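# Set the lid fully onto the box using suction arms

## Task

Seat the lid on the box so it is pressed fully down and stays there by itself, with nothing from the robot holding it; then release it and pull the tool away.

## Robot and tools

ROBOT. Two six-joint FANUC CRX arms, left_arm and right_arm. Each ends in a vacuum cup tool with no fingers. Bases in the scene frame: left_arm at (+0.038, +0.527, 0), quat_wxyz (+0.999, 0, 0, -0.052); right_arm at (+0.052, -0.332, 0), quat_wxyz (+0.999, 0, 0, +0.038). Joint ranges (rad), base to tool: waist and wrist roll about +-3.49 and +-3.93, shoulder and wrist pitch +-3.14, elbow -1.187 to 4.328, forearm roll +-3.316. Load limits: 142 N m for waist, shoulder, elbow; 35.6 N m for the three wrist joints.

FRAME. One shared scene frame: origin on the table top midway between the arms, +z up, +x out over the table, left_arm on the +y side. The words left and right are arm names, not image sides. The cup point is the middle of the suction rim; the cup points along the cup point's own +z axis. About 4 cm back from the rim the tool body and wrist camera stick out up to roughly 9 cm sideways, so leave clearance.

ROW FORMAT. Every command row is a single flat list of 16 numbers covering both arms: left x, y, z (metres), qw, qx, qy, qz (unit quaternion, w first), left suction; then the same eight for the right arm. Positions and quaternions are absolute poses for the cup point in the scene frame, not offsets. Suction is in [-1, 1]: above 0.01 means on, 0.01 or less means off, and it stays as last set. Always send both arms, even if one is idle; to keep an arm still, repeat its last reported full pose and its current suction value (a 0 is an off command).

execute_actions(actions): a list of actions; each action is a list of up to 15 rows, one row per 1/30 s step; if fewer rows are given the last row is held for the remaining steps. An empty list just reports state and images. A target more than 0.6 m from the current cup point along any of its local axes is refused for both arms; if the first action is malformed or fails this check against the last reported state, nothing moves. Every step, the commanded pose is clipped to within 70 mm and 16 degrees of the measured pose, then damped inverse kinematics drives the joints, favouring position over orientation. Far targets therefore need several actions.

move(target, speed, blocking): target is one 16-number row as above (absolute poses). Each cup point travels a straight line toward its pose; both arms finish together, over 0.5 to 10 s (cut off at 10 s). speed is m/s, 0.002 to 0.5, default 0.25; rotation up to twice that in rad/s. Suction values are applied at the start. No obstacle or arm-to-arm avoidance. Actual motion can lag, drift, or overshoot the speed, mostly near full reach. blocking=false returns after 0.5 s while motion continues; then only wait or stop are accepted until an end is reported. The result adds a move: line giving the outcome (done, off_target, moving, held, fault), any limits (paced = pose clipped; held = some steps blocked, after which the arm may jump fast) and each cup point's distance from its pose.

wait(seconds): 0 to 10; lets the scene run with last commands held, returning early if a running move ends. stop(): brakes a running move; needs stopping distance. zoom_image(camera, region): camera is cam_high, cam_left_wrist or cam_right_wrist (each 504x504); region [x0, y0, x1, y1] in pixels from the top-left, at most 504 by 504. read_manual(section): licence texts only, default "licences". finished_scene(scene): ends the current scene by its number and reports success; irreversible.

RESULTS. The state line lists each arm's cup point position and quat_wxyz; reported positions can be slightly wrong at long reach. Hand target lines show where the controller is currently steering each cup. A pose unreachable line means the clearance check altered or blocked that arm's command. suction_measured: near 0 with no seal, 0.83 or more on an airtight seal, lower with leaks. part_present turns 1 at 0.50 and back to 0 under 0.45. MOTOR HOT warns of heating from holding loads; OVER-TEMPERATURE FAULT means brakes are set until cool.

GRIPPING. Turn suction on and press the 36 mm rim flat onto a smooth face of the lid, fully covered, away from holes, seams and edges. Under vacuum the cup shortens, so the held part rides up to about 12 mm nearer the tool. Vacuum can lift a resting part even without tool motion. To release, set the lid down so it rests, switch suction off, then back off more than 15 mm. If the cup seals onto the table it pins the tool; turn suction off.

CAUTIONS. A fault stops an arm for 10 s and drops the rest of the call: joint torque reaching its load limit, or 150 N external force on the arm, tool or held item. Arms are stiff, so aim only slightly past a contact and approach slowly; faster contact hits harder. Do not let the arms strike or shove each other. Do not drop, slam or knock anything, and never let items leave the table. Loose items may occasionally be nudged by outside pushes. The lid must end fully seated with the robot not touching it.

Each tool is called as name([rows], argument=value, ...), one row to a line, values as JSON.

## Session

execute_actions(actions=[])

Scene clock: 0.00 s.
left_arm: end_effector_position=(+0.5358, +0.4764, +0.3105) suction_measured=0.00 part_present=0 end_effector_quat_wxyz=(-0.001, -0.208, +0.978, +0.000) | right_arm: end_effector_position=(+0.5498, -0.2919, +0.3094) suction_measured=0.01 part_present=0 end_effector_quat_wxyz=(-0.003, +0.219, +0.976, -0.001)
Joint positions: left_arm=[ 0.266  0.134  0.193 -0.001 -1.632  0.257] | right_arm=[ 0.266  0.133  0.189 -0.002 -1.633 -0.784]
Joint velocities: left_arm=[-0.     0.001 -0.001  0.     0.    -0.   ] | right_arm=[-0.    -0.     0.     0.003  0.     0.   ]
Hand target (left_arm): +0.536, +0.476, +0.311; -0.001, -0.208, +0.978, +0.000
Hand target (right_arm): +0.550, -0.292, +0.309; -0.003, +0.219, +0.976, -0.001

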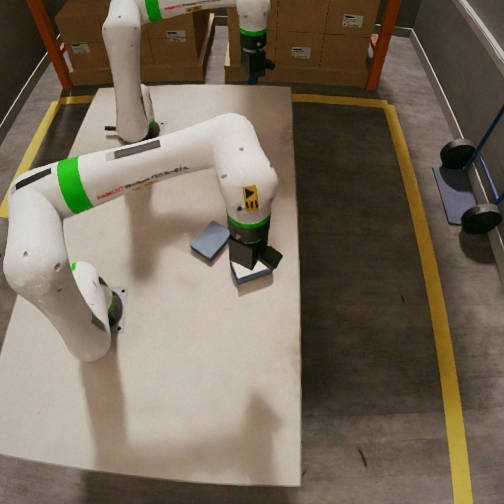

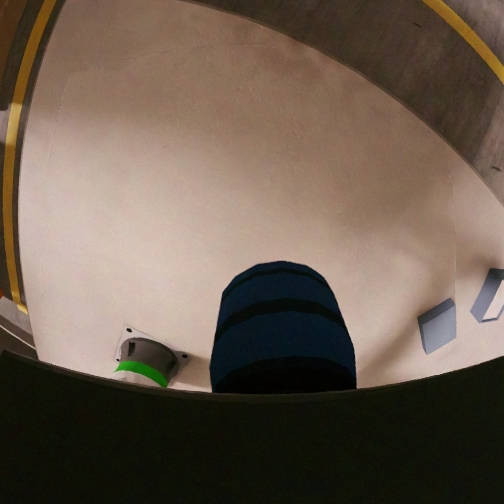

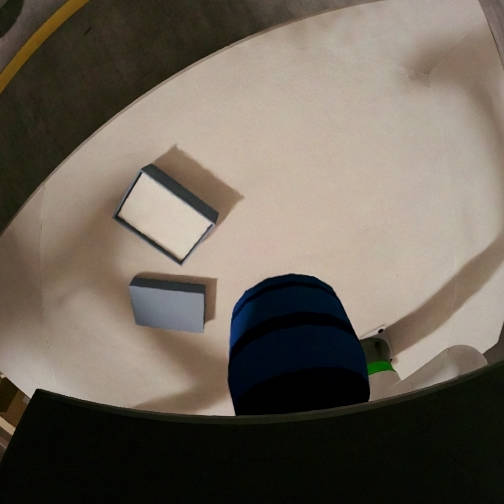

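move(target=[0.536,0.476,0.311,0,-0.208,0.978,0,0,0.405,-0.055,0.075,0,0.30,0.954,0,0], speed=0.4)

Scene clock: 3.60 s.
left_arm: end_effector_position=(+0.5360, +0.4760, +0.3110) suction_measured=0.00 part_present=0 end_effector_quat_wxyz=(+0.000, -0.208, +0.978, +0.000) | right_arm: end_effector_position=(+0.4038, -0.0570, +0.0753) suction_measured=0.01 part_present=0 end_effector_quat_wxyz=(+0.001, +0.300, +0.954, -0.001)
Joint positions: left_arm=[ 0.265  0.133  0.193 -0.    -1.63   0.259] | right_arm=[ 0.885  0.127 -0.385  0.004 -1.06  -1.573]
Joint velocities: left_arm=[ 0.     0.002 -0.    -0.     0.     0.001] | right_arm=[ 0.001  0.001 -0.     0.     0.001 -0.002]
Hand target (left_arm): +0.536, +0.476, +0.311; +0.000, -0.208, +0.978, +0.000
Hand target (right_arm): +0.404, -0.057, +0.075; +0.001, +0.300, +0.954, -0.001
Off the commanded pose (left_arm): 0.000 m, 0 deg.
Off the commanded pose (right_arm): 0.002 m, 0 deg.
move: done

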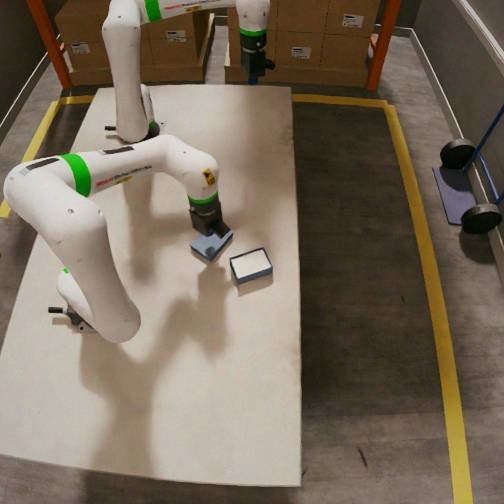

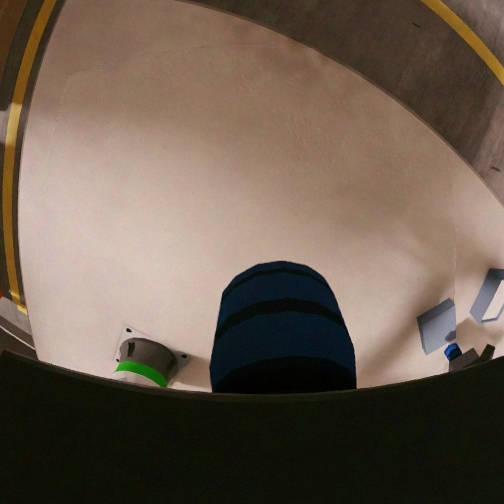

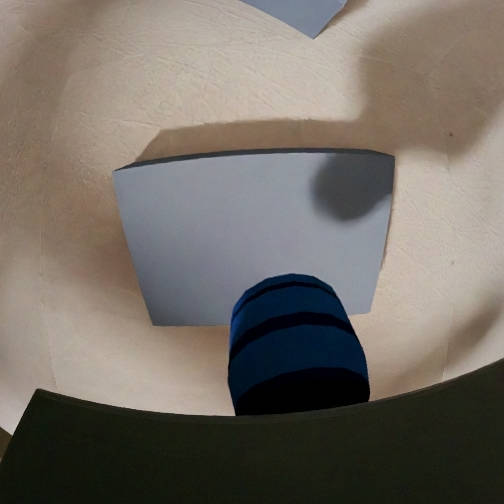

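move(target=[0.536,0.476,0.311,0,-0.208,0.978,0,0,0.4085,-0.0505,0.022,0,0.30,0.954,0,1], speed=0.05)

wait(seconds=0.5)

move(target=[0.536,0.476,0.311,0,-0.208,0.978,0,0,0.4085,-0.0505,0.08,0,0.30,0.954,0,1], speed=0.15)

move(target=[0.536,0.476,0.311,0,-0.208,0.978,0,0,0.54,-0.145,0.075,0,0.56,0.8285,0,1])

Scene clock: 8.67 s.
left_arm: end_effector_position=(+0.5360, +0.4760, +0.3110) suction_measured=0.00 part_present=0 end_effector_quat_wxyz=(-0.000, -0.208, +0.978, -0.000) | right_arm: end_effector_position=(+0.4084, -0.0507, +0.0221) suction_measured=0.84 part_present=1 end_effector_quat_wxyz=(+0.000, +0.300, +0.954, -0.000)
Joint positions: left_arm=[ 0.265  0.133  0.193  0.    -1.63   0.259] | right_arm=[ 0.882  0.221 -0.42   0.    -0.93  -1.568]
Joint velocities: left_arm=[ 0.    -0.001 -0.    -0.    -0.     0.002] | right_arm=[-0.     0.002 -0.    -0.     0.001  0.001]
Hand target (left_arm): +0.536, +0.476, +0.311; +0.000, -0.208, +0.978, -0.000
Hand target (right_arm): +0.408, -0.051, +0.022; +0.000, +0.300, +0.954, -0.000
Off the commanded pose (left_arm): 0.000 m, 0 deg.
Off the commanded pose (right_arm): 0.000 m, 0 deg.
move: done

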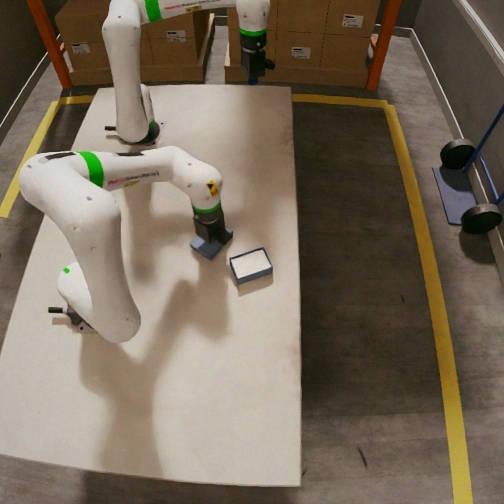

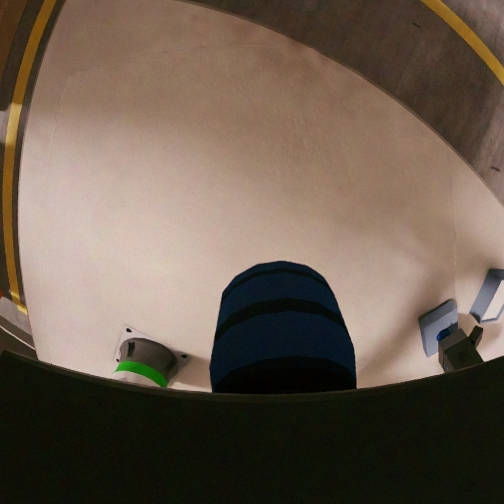

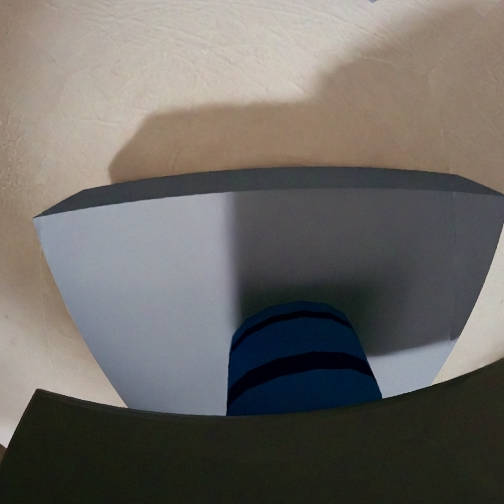

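Scene clock: 9.17 s.
left_arm: end_effector_position=(+0.5360, +0.4760, +0.3110) suction_measured=0.00 part_present=0 end_effector_quat_wxyz=(+0.000, -0.208, +0.978, -0.000) | right_arm: end_effector_position=(+0.4084, -0.0507, +0.0221) suction_measured=0.91 part_present=1 end_effector_quat_wxyz=(+0.000, +0.300, +0.954, -0.000)
Joint positions: left_arm=[ 0.265  0.133  0.193  0.    -1.63   0.259] | right_arm=[ 0.882  0.221 -0.42   0.    -0.93  -1.568]
Joint velocities: left_arm=[0.    0.001 0.001 0.    0.    0.   ] | right_arm=[ 0.     0.001  0.     0.     0.    -0.   ]
Hand target (left_arm): +0.536, +0.476, +0.311; +0.000, -0.208, +0.978, -0.000
Hand target (right_arm): +0.408, -0.051, +0.022; +0.000, +0.300, +0.954, -0.000
Off the commanded pose (left_arm): 0.000 m, 0 deg.
Off the commanded pose (right_arm): 0.000 m, 0 deg.
wait: 0.50 s; at rest by 0.17 s

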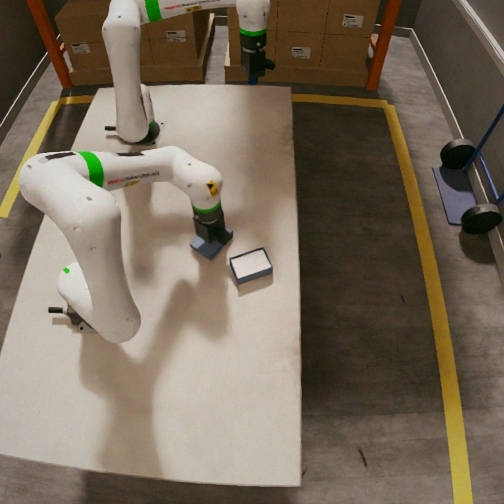

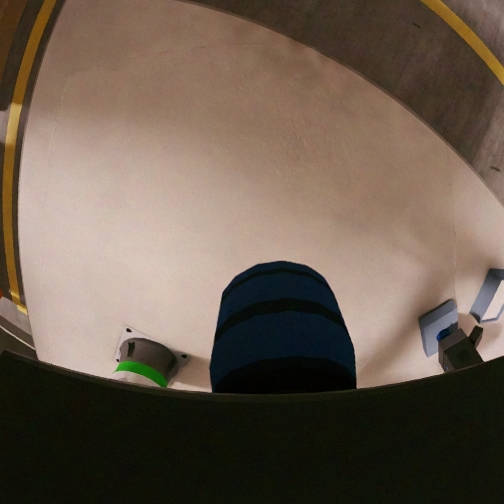

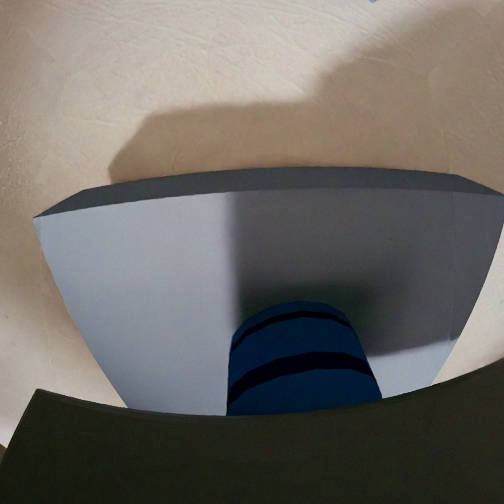

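Scene clock: 9.97 s.
left_arm: end_effector_position=(+0.5360, +0.4760, +0.3110) suction_measured=0.00 part_present=0 end_effector_quat_wxyz=(+0.000, -0.208, +0.978, -0.000) | right_arm: end_effector_position=(+0.4086, -0.0503, +0.0799) suction_measured=0.91 part_present=1 end_effector_quat_wxyz=(-0.000, +0.300, +0.954, +0.000)
Joint positions: left_arm=[ 0.265  0.133  0.193  0.    -1.63   0.259] | right_arm=[ 0.882  0.14  -0.357 -0.    -1.074 -1.568]
Joint velocities: left_arm=[-0.     0.002 -0.    -0.     0.    -0.001] | right_arm=[ 0.    -0.     0.001 -0.002 -0.001  0.   ]
Hand target (left_arm): +0.536, +0.476, +0.311; -0.000, -0.208, +0.978, +0.000
Hand target (right_arm): +0.409, -0.050, +0.080; -0.000, +0.300, +0.954, +0.000
Off the commanded pose (left_arm): 0.000 m, 0 deg.
Off the commanded pose (right_arm): 0.000 m, 0 deg.
move: done

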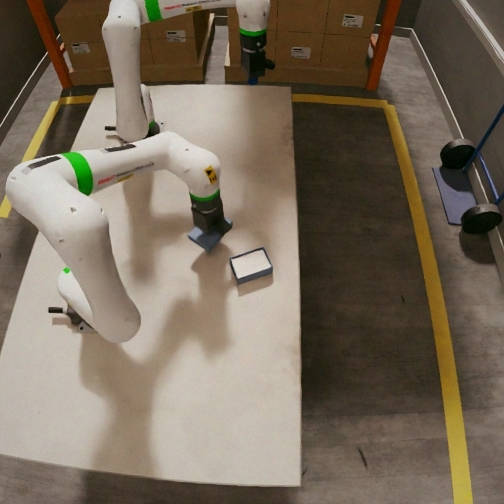

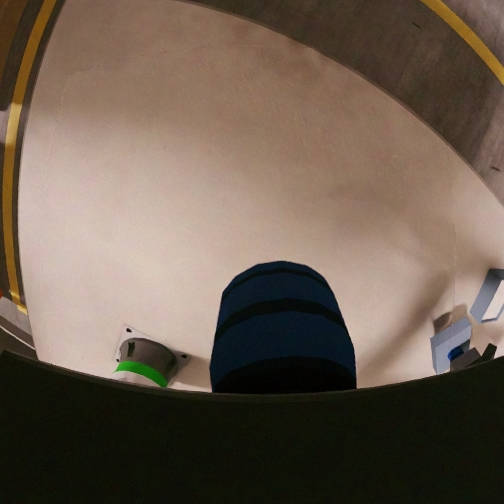

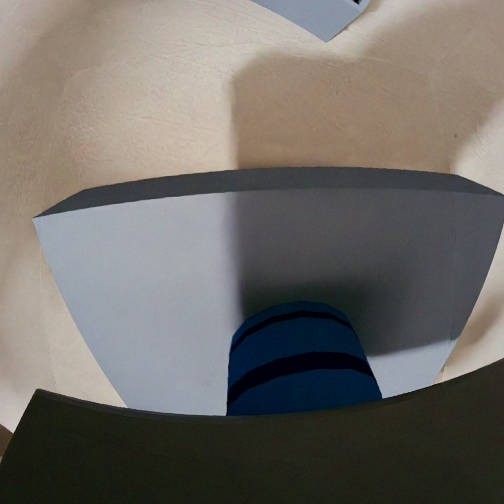

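Scene clock: 11.50 s.
left_arm: end_effector_position=(+0.5360, +0.4760, +0.3110) suction_measured=0.00 part_present=0 end_effector_quat_wxyz=(+0.000, -0.208, +0.978, -0.000) | right_arm: end_effector_position=(+0.5399, -0.1440, +0.0749) suction_measured=0.91 part_present=1 end_effector_quat_wxyz=(-0.001, +0.560, +0.829, +0.000)
Joint positions: left_arm=[ 0.265  0.133  0.193  0.    -1.63   0.259] | right_arm=[ 0.541  0.305 -0.166 -0.002 -1.1   -1.805]
Joint velocities: left_arm=[ 0.    -0.001 -0.     0.    -0.     0.001] | right_arm=[-0.001  0.002  0.001  0.001 -0.    -0.001]
Hand target (left_arm): +0.536, +0.476, +0.311; -0.000, -0.208, +0.978, +0.000
Hand target (right_arm): +0.540, -0.144, +0.075; -0.001, +0.560, +0.829, +0.000
Off the commanded pose (left_arm): 0.000 m, 0 deg.
Off the commanded pose (right_arm): 0.001 m, 0 deg.
move: done

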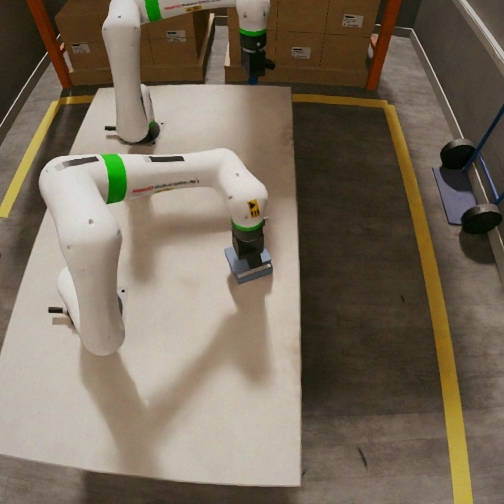

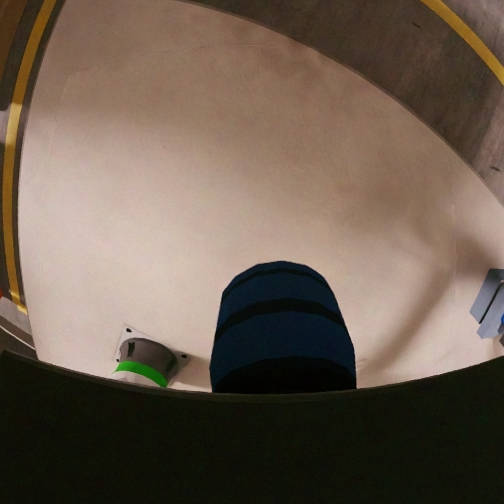

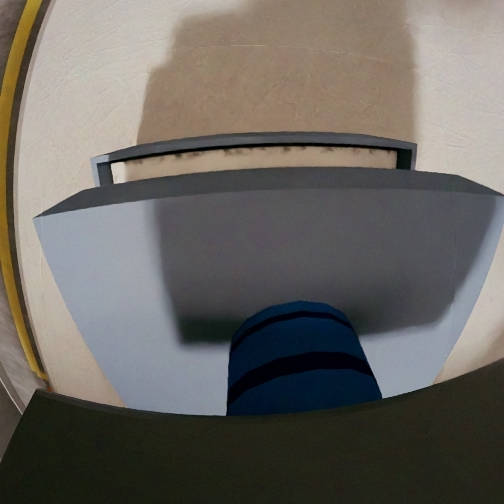

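move(target=[0.536,0.476,0.311,0,-0.208,0.978,0,0,0.549,-0.1468,0.065,0,0.56,0.8285,0,1], speed=0.04)

Scene clock: 14.50 s.
left_arm: end_effector_position=(+0.5360, +0.4760, +0.3110) suction_measured=0.00 part_present=0 end_effector_quat_wxyz=(+0.000, -0.208, +0.978, -0.000) | right_arm: end_effector_position=(+0.5490, -0.1468, +0.0650) suction_measured=0.91 part_present=1 end_effector_quat_wxyz=(-0.000, +0.560, +0.828, +0.000)
Joint positions: left_arm=[ 0.265  0.133  0.193  0.    -1.63   0.259] | right_arm=[ 0.527  0.333 -0.155 -0.    -1.083 -1.793]
Joint velocities: left_arm=[ 0.    -0.001 -0.001  0.    -0.    -0.   ] | right_arm=[-0.001  0.001  0.001  0.002  0.001  0.001]
Hand target (left_arm): +0.536, +0.476, +0.311; -0.000, -0.208, +0.978, +0.000
Hand target (right_arm): +0.549, -0.147, +0.065; -0.000, +0.560, +0.828, +0.000
Off the commanded pose (left_arm): 0.000 m, 0 deg.
Off the commanded pose (right_arm): 0.000 m, 0 deg.
move: done

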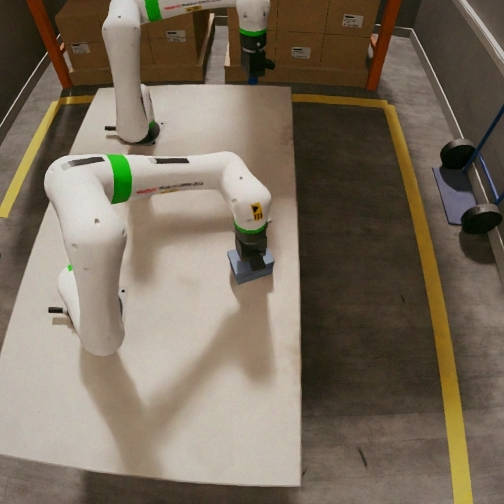

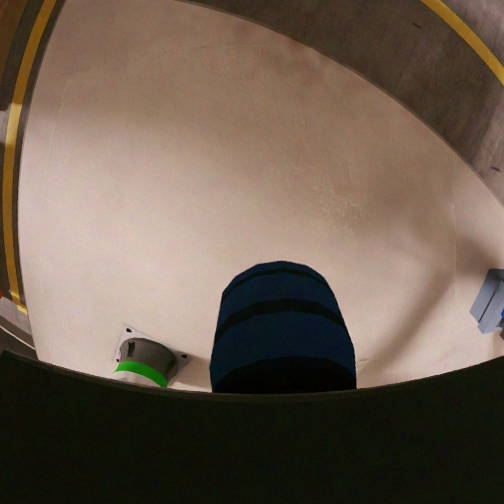

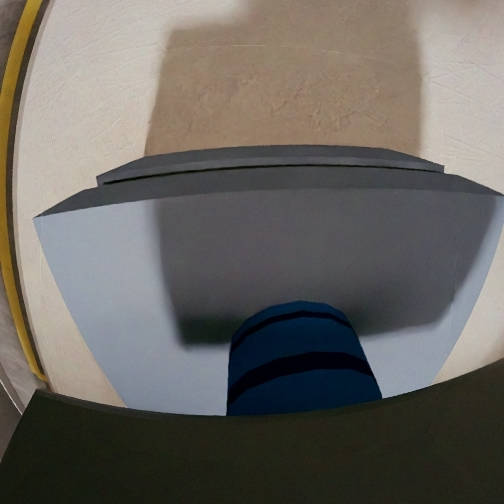

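Centered; forward 4.5 mm, slight clockwise turn.

move(target=[0.536,0.476,0.311,0,-0.208,0.978,0,0,0.5507,-0.151,0.064,0,0.563,0.8265,0,1], speed=0.02)

move(target=[0.536,0.476,0.311,0,-0.208,0.978,0,0,0.5507,-0.151,0.053,0,0.563,0.8265,0,1], speed=0.02)

Scene clock: 18.33 s.
left_arm: end_effector_position=(+0.5360, +0.4760, +0.3110) suction_measured=0.00 part_present=0 end_effector_quat_wxyz=(+0.000, -0.208, +0.978, -0.000) | right_arm: end_effector_position=(+0.5507, -0.1510, +0.0640) suction_measured=0.91 part_present=1 end_effector_quat_wxyz=(-0.000, +0.563, +0.826, +0.000)
Joint positions: left_arm=[ 0.265  0.133  0.193  0.    -1.63   0.259] | right_arm=[ 0.519  0.334 -0.156 -0.    -1.081 -1.792]
Joint velocities: left_arm=[ 0.    -0.001  0.    -0.    -0.     0.001] | right_arm=[-0.001  0.001  0.     0.001  0.     0.001]
Hand target (left_arm): +0.536, +0.476, +0.311; -0.000, -0.208, +0.978, -0.000
Hand target (right_arm): +0.551, -0.151, +0.064; -0.000, +0.563, +0.826, +0.000
Off the commanded pose (left_arm): 0.000 m, 0 deg.
Off the commanded pose (right_arm): 0.000 m, 0 deg.
move: done

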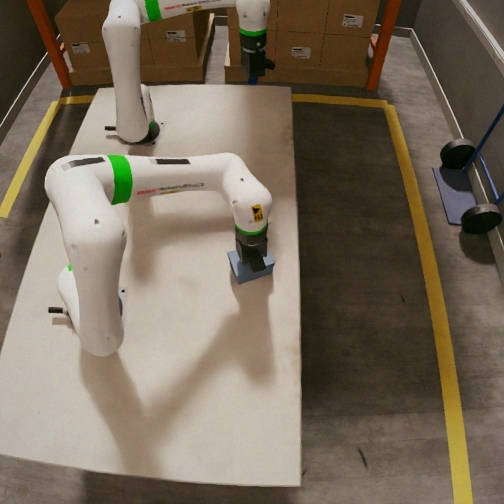

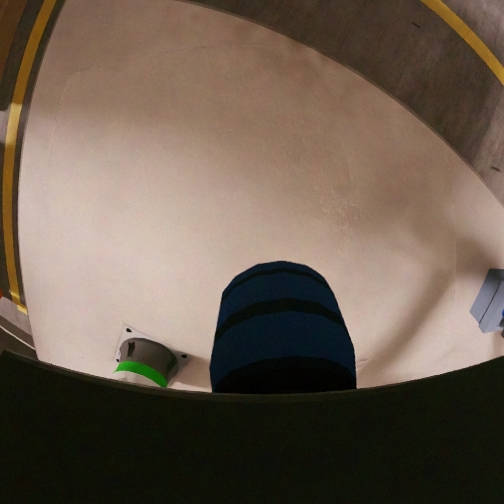

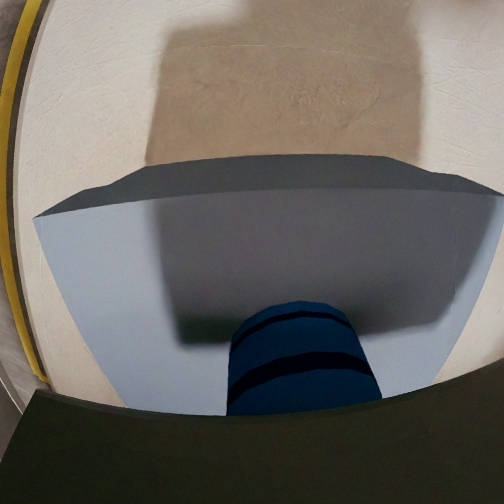

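Scene clock: 19.10 s.
left_arm: end_effector_position=(+0.5360, +0.4760, +0.3110) suction_measured=0.00 part_present=0 end_effector_quat_wxyz=(-0.000, -0.208, +0.978, -0.000) | right_arm: end_effector_position=(+0.5507, -0.1510, +0.0531) suction_measured=0.90 part_present=1 end_effector_quat_wxyz=(+0.000, +0.563, +0.826, +0.000)
Joint positions: left_arm=[ 0.265  0.133  0.193  0.    -1.63   0.259] | right_arm=[ 0.519  0.347 -0.167  0.    -1.057 -1.792]
Joint velocities: left_arm=[ 0.     0.001 -0.    -0.    -0.    -0.001] | right_arm=[-0.     0.003 -0.001 -0.002  0.002  0.001]
Hand target (left_arm): +0.536, +0.476, +0.311; +0.000, -0.208, +0.978, +0.000
Hand target (right_arm): +0.551, -0.151, +0.053; +0.000, +0.563, +0.826, -0.000
Off the commanded pose (left_arm): 0.000 m, 0 deg.
Off the commanded pose (right_arm): 0.000 m, 0 deg.
move: done

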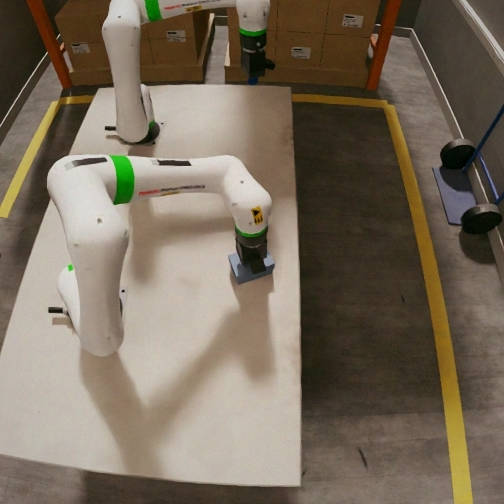

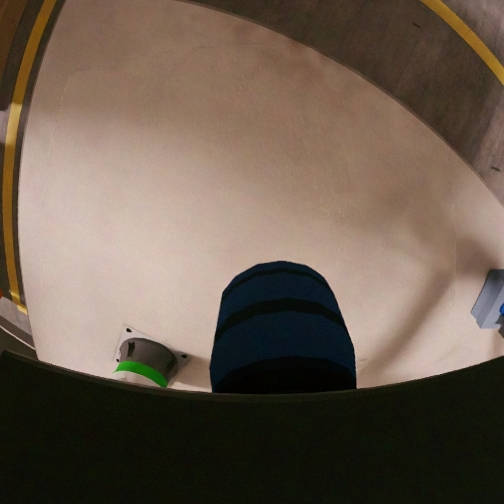

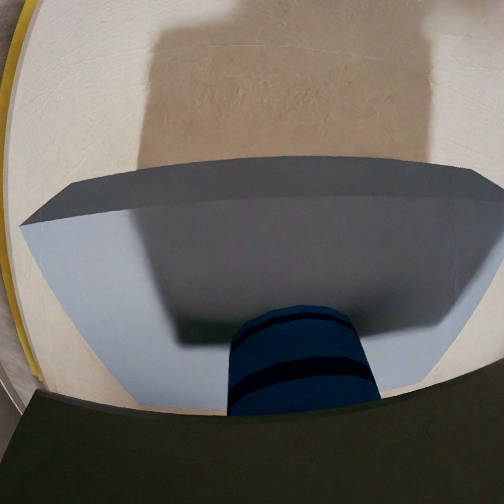

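Front edge caught; more forward.

move(target=[0.536,0.476,0.311,0,-0.208,0.978,0,0,0.5507,-0.151,0.063,0,0.563,0.8265,0,1], speed=0.03)

move(target=[0.536,0.476,0.311,0,-0.208,0.978,0,0,0.5514,-0.1528,0.062,0,0.563,0.8265,0,1], speed=0.02)

move(target=[0.536,0.476,0.311,0,-0.208,0.978,0,0,0.5514,-0.1528,0.053,0,0.563,0.8265,0,1], speed=0.02)

Scene clock: 25.17 s.
left_arm: end_effector_position=(+0.5360, +0.4760, +0.3110) suction_measured=0.00 part_present=0 end_effector_quat_wxyz=(+0.000, -0.208, +0.978, -0.000) | right_arm: end_effector_position=(+0.5507, -0.1510, +0.0629) suction_measured=0.91 part_present=1 end_effector_quat_wxyz=(-0.000, +0.563, +0.826, +0.000)
Joint positions: left_arm=[ 0.265  0.133  0.193  0.    -1.63   0.259] | right_arm=[ 0.519  0.336 -0.157 -0.    -1.079 -1.792]
Joint velocities: left_arm=[-0.     0.     0.001 -0.     0.    -0.   ] | right_arm=[ 0.    -0.    -0.     0.001 -0.001 -0.001]
Hand target (left_arm): +0.536, +0.476, +0.311; +0.000, -0.208, +0.978, +0.000
Hand target (right_arm): +0.551, -0.151, +0.063; -0.000, +0.563, +0.826, +0.000
Off the commanded pose (left_arm): 0.000 m, 0 deg.
Off the commanded pose (right_arm): 0.000 m, 0 deg.
move: done

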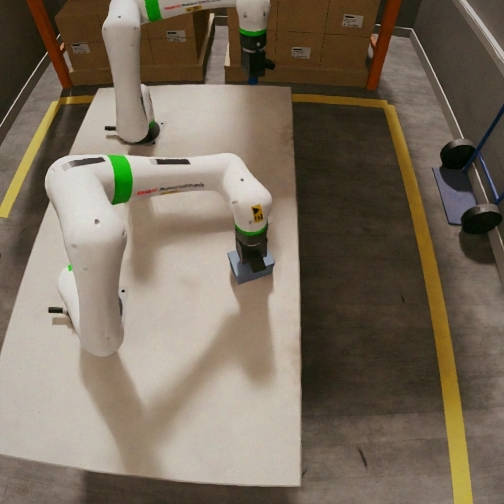

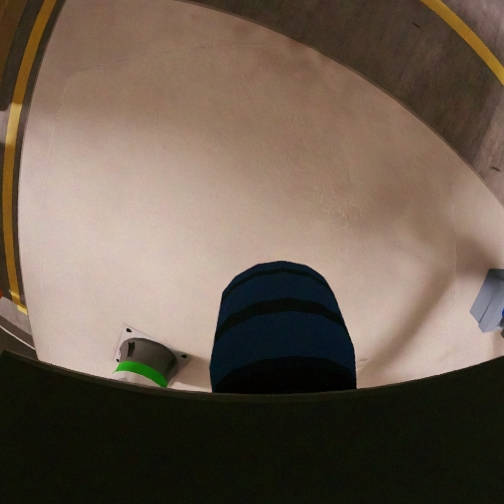

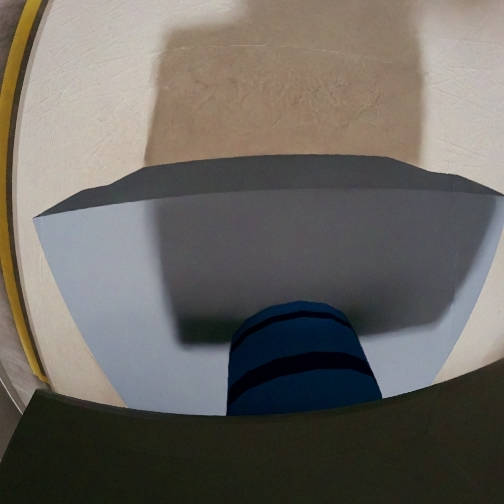

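Scene clock: 25.87 s.
left_arm: end_effector_position=(+0.5360, +0.4760, +0.3110) suction_measured=0.00 part_present=0 end_effector_quat_wxyz=(+0.000, -0.208, +0.978, -0.000) | right_arm: end_effector_position=(+0.5514, -0.1528, +0.0620) suction_measured=0.91 part_present=1 end_effector_quat_wxyz=(-0.000, +0.563, +0.826, +0.000)
Joint positions: left_arm=[ 0.265  0.133  0.193  0.    -1.63   0.259] | right_arm=[ 0.515  0.337 -0.158 -0.    -1.077 -1.788]
Joint velocities: left_arm=[ 0.    -0.     0.    -0.     0.    -0.001] | right_arm=[-0.    -0.    -0.    -0.001  0.    -0.002]
Hand target (left_arm): +0.536, +0.476, +0.311; +0.000, -0.208, +0.978, +0.000
Hand target (right_arm): +0.551, -0.153, +0.062; -0.000, +0.563, +0.826, +0.000
Off the commanded pose (left_arm): 0.000 m, 0 deg.
Off the commanded pose (right_arm): 0.000 m, 0 deg.
move: done

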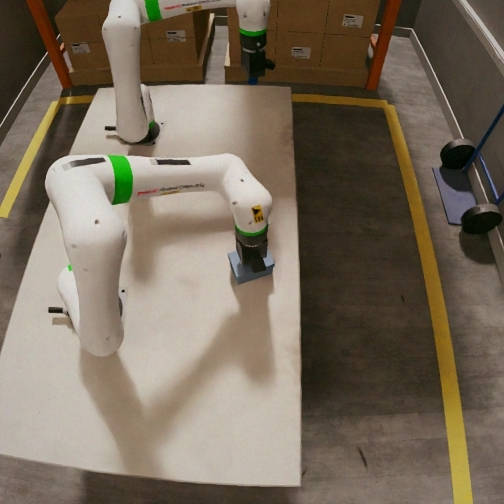

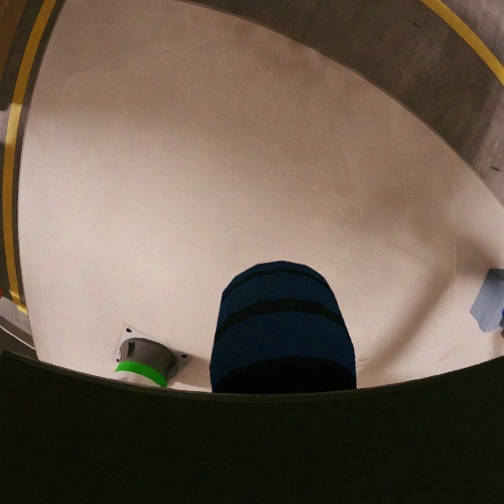

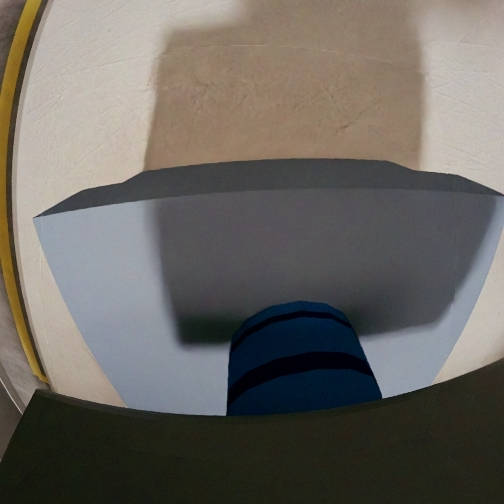

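Scene clock: 26.57 s.
left_arm: end_effector_position=(+0.5360, +0.4760, +0.3110) suction_measured=0.00 part_present=0 end_effector_quat_wxyz=(+0.000, -0.208, +0.978, -0.000) | right_arm: end_effector_position=(+0.5514, -0.1528, +0.0530) suction_measured=0.91 part_present=1 end_effector_quat_wxyz=(+0.000, +0.563, +0.826, +0.000)
Joint positions: left_arm=[ 0.265  0.133  0.193  0.    -1.63   0.259] | right_arm=[ 0.515  0.347 -0.167  0.    -1.057 -1.788]
Joint velocities: left_arm=[-0.     0.002  0.     0.     0.     0.   ] | right_arm=[ 0.     0.002 -0.001 -0.     0.001  0.   ]
Hand target (left_arm): +0.536, +0.476, +0.311; +0.000, -0.208, +0.978, +0.000
Hand target (right_arm): +0.551, -0.153, +0.053; +0.000, +0.563, +0.826, -0.000
Off the commanded pose (left_arm): 0.000 m, 0 deg.
Off the commanded pose (right_arm): 0.000 m, 0 deg.
move: done

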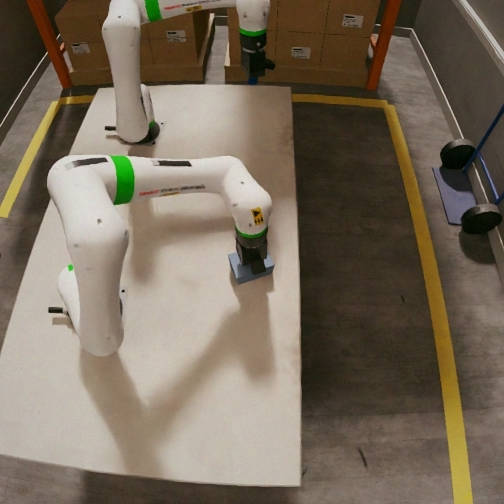

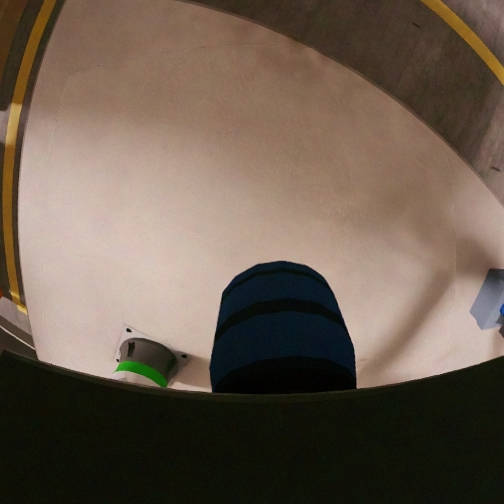

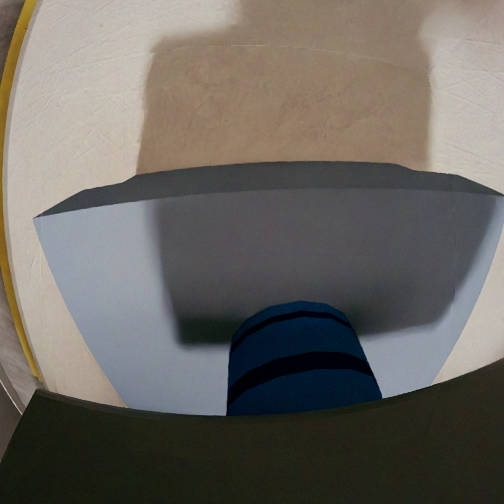

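move(target=[0.536,0.476,0.311,0,-0.208,0.978,0,0,0.5514,-0.1528,0.037,0,0.563,0.8265,0,1], speed=0.02)

move(target=[0.536,0.476,0.311,0,-0.208,0.978,0,0,0.5514,-0.1528,0.037,0,0.563,0.8265,0,0])

move(target=[0.536,0.476,0.311,0,-0.208,0.978,0,0,0.5514,-0.1528,0.16,0,0.563,0.8265,0,0])

Scene clock: 31.47 s.
left_arm: end_effector_position=(+0.5360, +0.4760, +0.3110) suction_measured=0.00 part_present=0 end_effector_quat_wxyz=(-0.000, -0.208, +0.978, -0.000) | right_arm: end_effector_position=(+0.5513, -0.1528, +0.0371) suction_measured=0.91 part_present=1 end_effector_quat_wxyz=(+0.000, +0.563, +0.826, +0.000)
Joint positions: left_arm=[ 0.265  0.133  0.193  0.    -1.63   0.259] | right_arm=[ 0.515  0.367 -0.182  0.    -1.021 -1.788]
Joint velocities: left_arm=[-0.    -0.002 -0.001  0.     0.    -0.001] | right_arm=[-0.     0.003 -0.001 -0.001  0.001 -0.   ]
Hand target (left_arm): +0.536, +0.476, +0.311; +0.000, -0.208, +0.978, +0.000
Hand target (right_arm): +0.551, -0.153, +0.037; +0.000, +0.563, +0.826, -0.000
Off the commanded pose (left_arm): 0.000 m, 0 deg.
Off the commanded pose (right_arm): 0.000 m, 0 deg.
move: done

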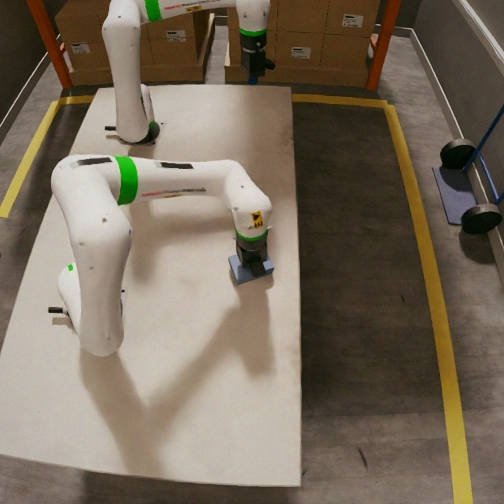

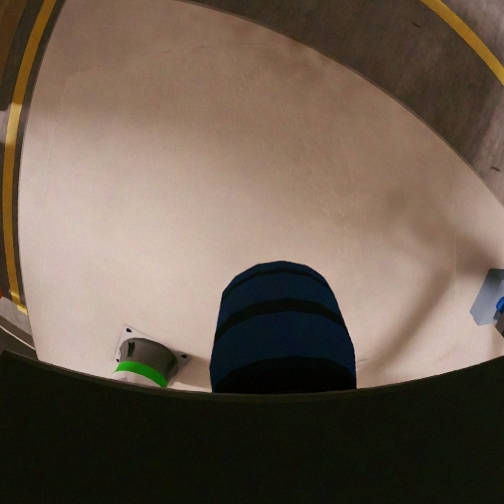

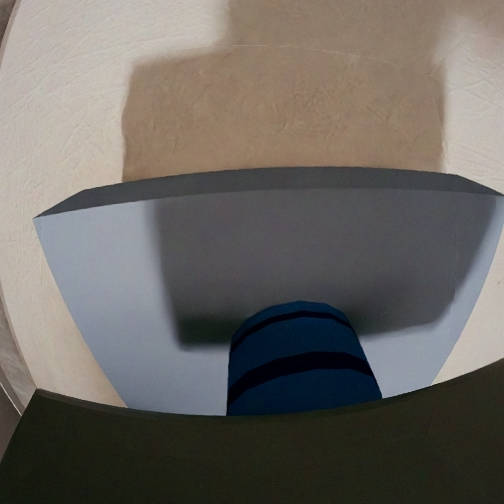

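Scene clock: 32.17 s.
left_arm: end_effector_position=(+0.5360, +0.4760, +0.3110) suction_measured=0.00 part_present=0 end_effector_quat_wxyz=(-0.000, -0.208, +0.978, -0.000) | right_arm: end_effector_position=(+0.5514, -0.1528, +0.0370) suction_measured=0.01 part_present=0 end_effector_quat_wxyz=(-0.000, +0.563, +0.826, -0.000)
Joint positions: left_arm=[ 0.265  0.133  0.193  0.    -1.63   0.259] | right_arm=[ 0.515  0.368 -0.182  0.    -1.021 -1.788]
Joint velocities: left_arm=[-0.    -0.001  0.001 -0.     0.    -0.   ] | right_arm=[ 0.    -0.001  0.    -0.001 -0.    -0.002]
Hand target (left_arm): +0.536, +0.476, +0.311; +0.000, -0.208, +0.978, +0.000
Hand target (right_arm): +0.551, -0.153, +0.037; +0.000, +0.563, +0.826, -0.000
Off the commanded pose (left_arm): 0.000 m, 0 deg.
Off the commanded pose (right_arm): 0.000 m, 0 deg.
move: done

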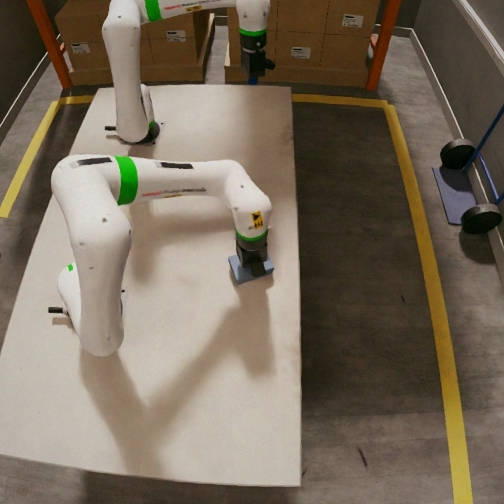

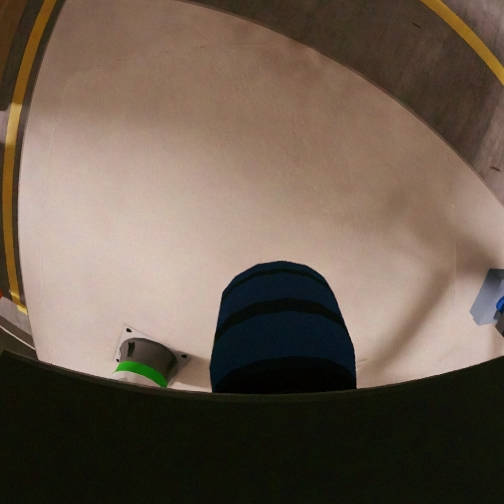

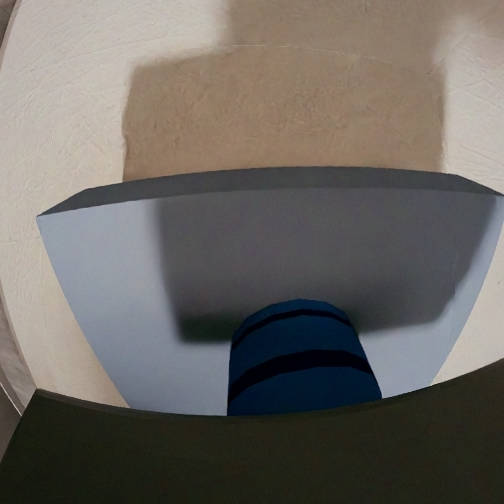

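Scene clock: 33.10 s.
left_arm: end_effector_position=(+0.5360, +0.4760, +0.3110) suction_measured=0.00 part_present=0 end_effector_quat_wxyz=(+0.000, -0.208, +0.978, -0.000) | right_arm: end_effector_position=(+0.5519, -0.1525, +0.1598) suction_measured=0.01 part_present=0 end_effector_quat_wxyz=(-0.000, +0.563, +0.827, +0.000)
Joint positions: left_arm=[ 0.265  0.133  0.193  0.    -1.63   0.259] | right_arm=[ 0.515  0.248 -0.027 -0.    -1.296 -1.787]
Joint velocities: left_arm=[ 0.     0.001  0.     0.    -0.    -0.   ] | right_arm=[-0.    -0.     0.001  0.002 -0.001 -0.001]
Hand target (left_arm): +0.536, +0.476, +0.311; +0.000, -0.208, +0.978, +0.000
Hand target (right_arm): +0.552, -0.152, +0.160; -0.000, +0.563, +0.827, +0.000
Off the commanded pose (left_arm): 0.000 m, 0 deg.
Off the commanded pose (right_arm): 0.001 m, 0 deg.
move: done

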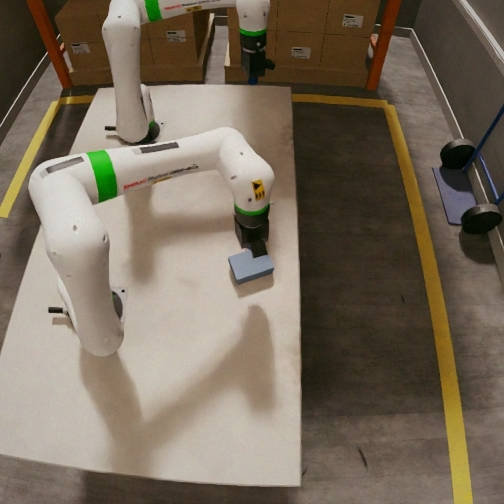

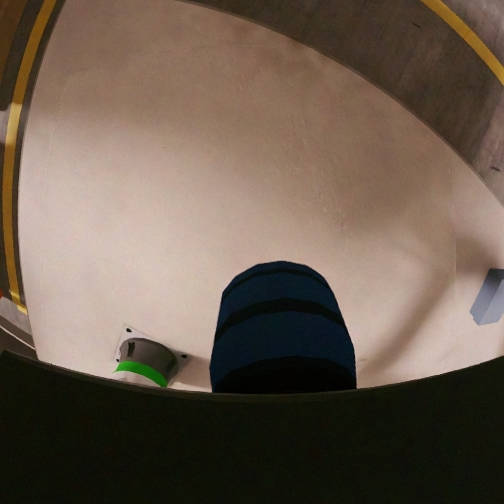

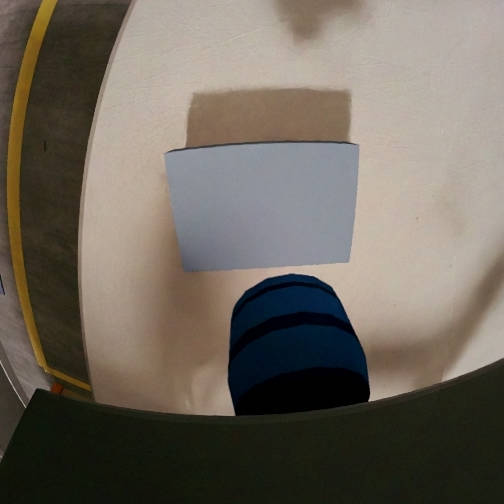

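finished_scene(scene=2)

The scene is finished: the task was done.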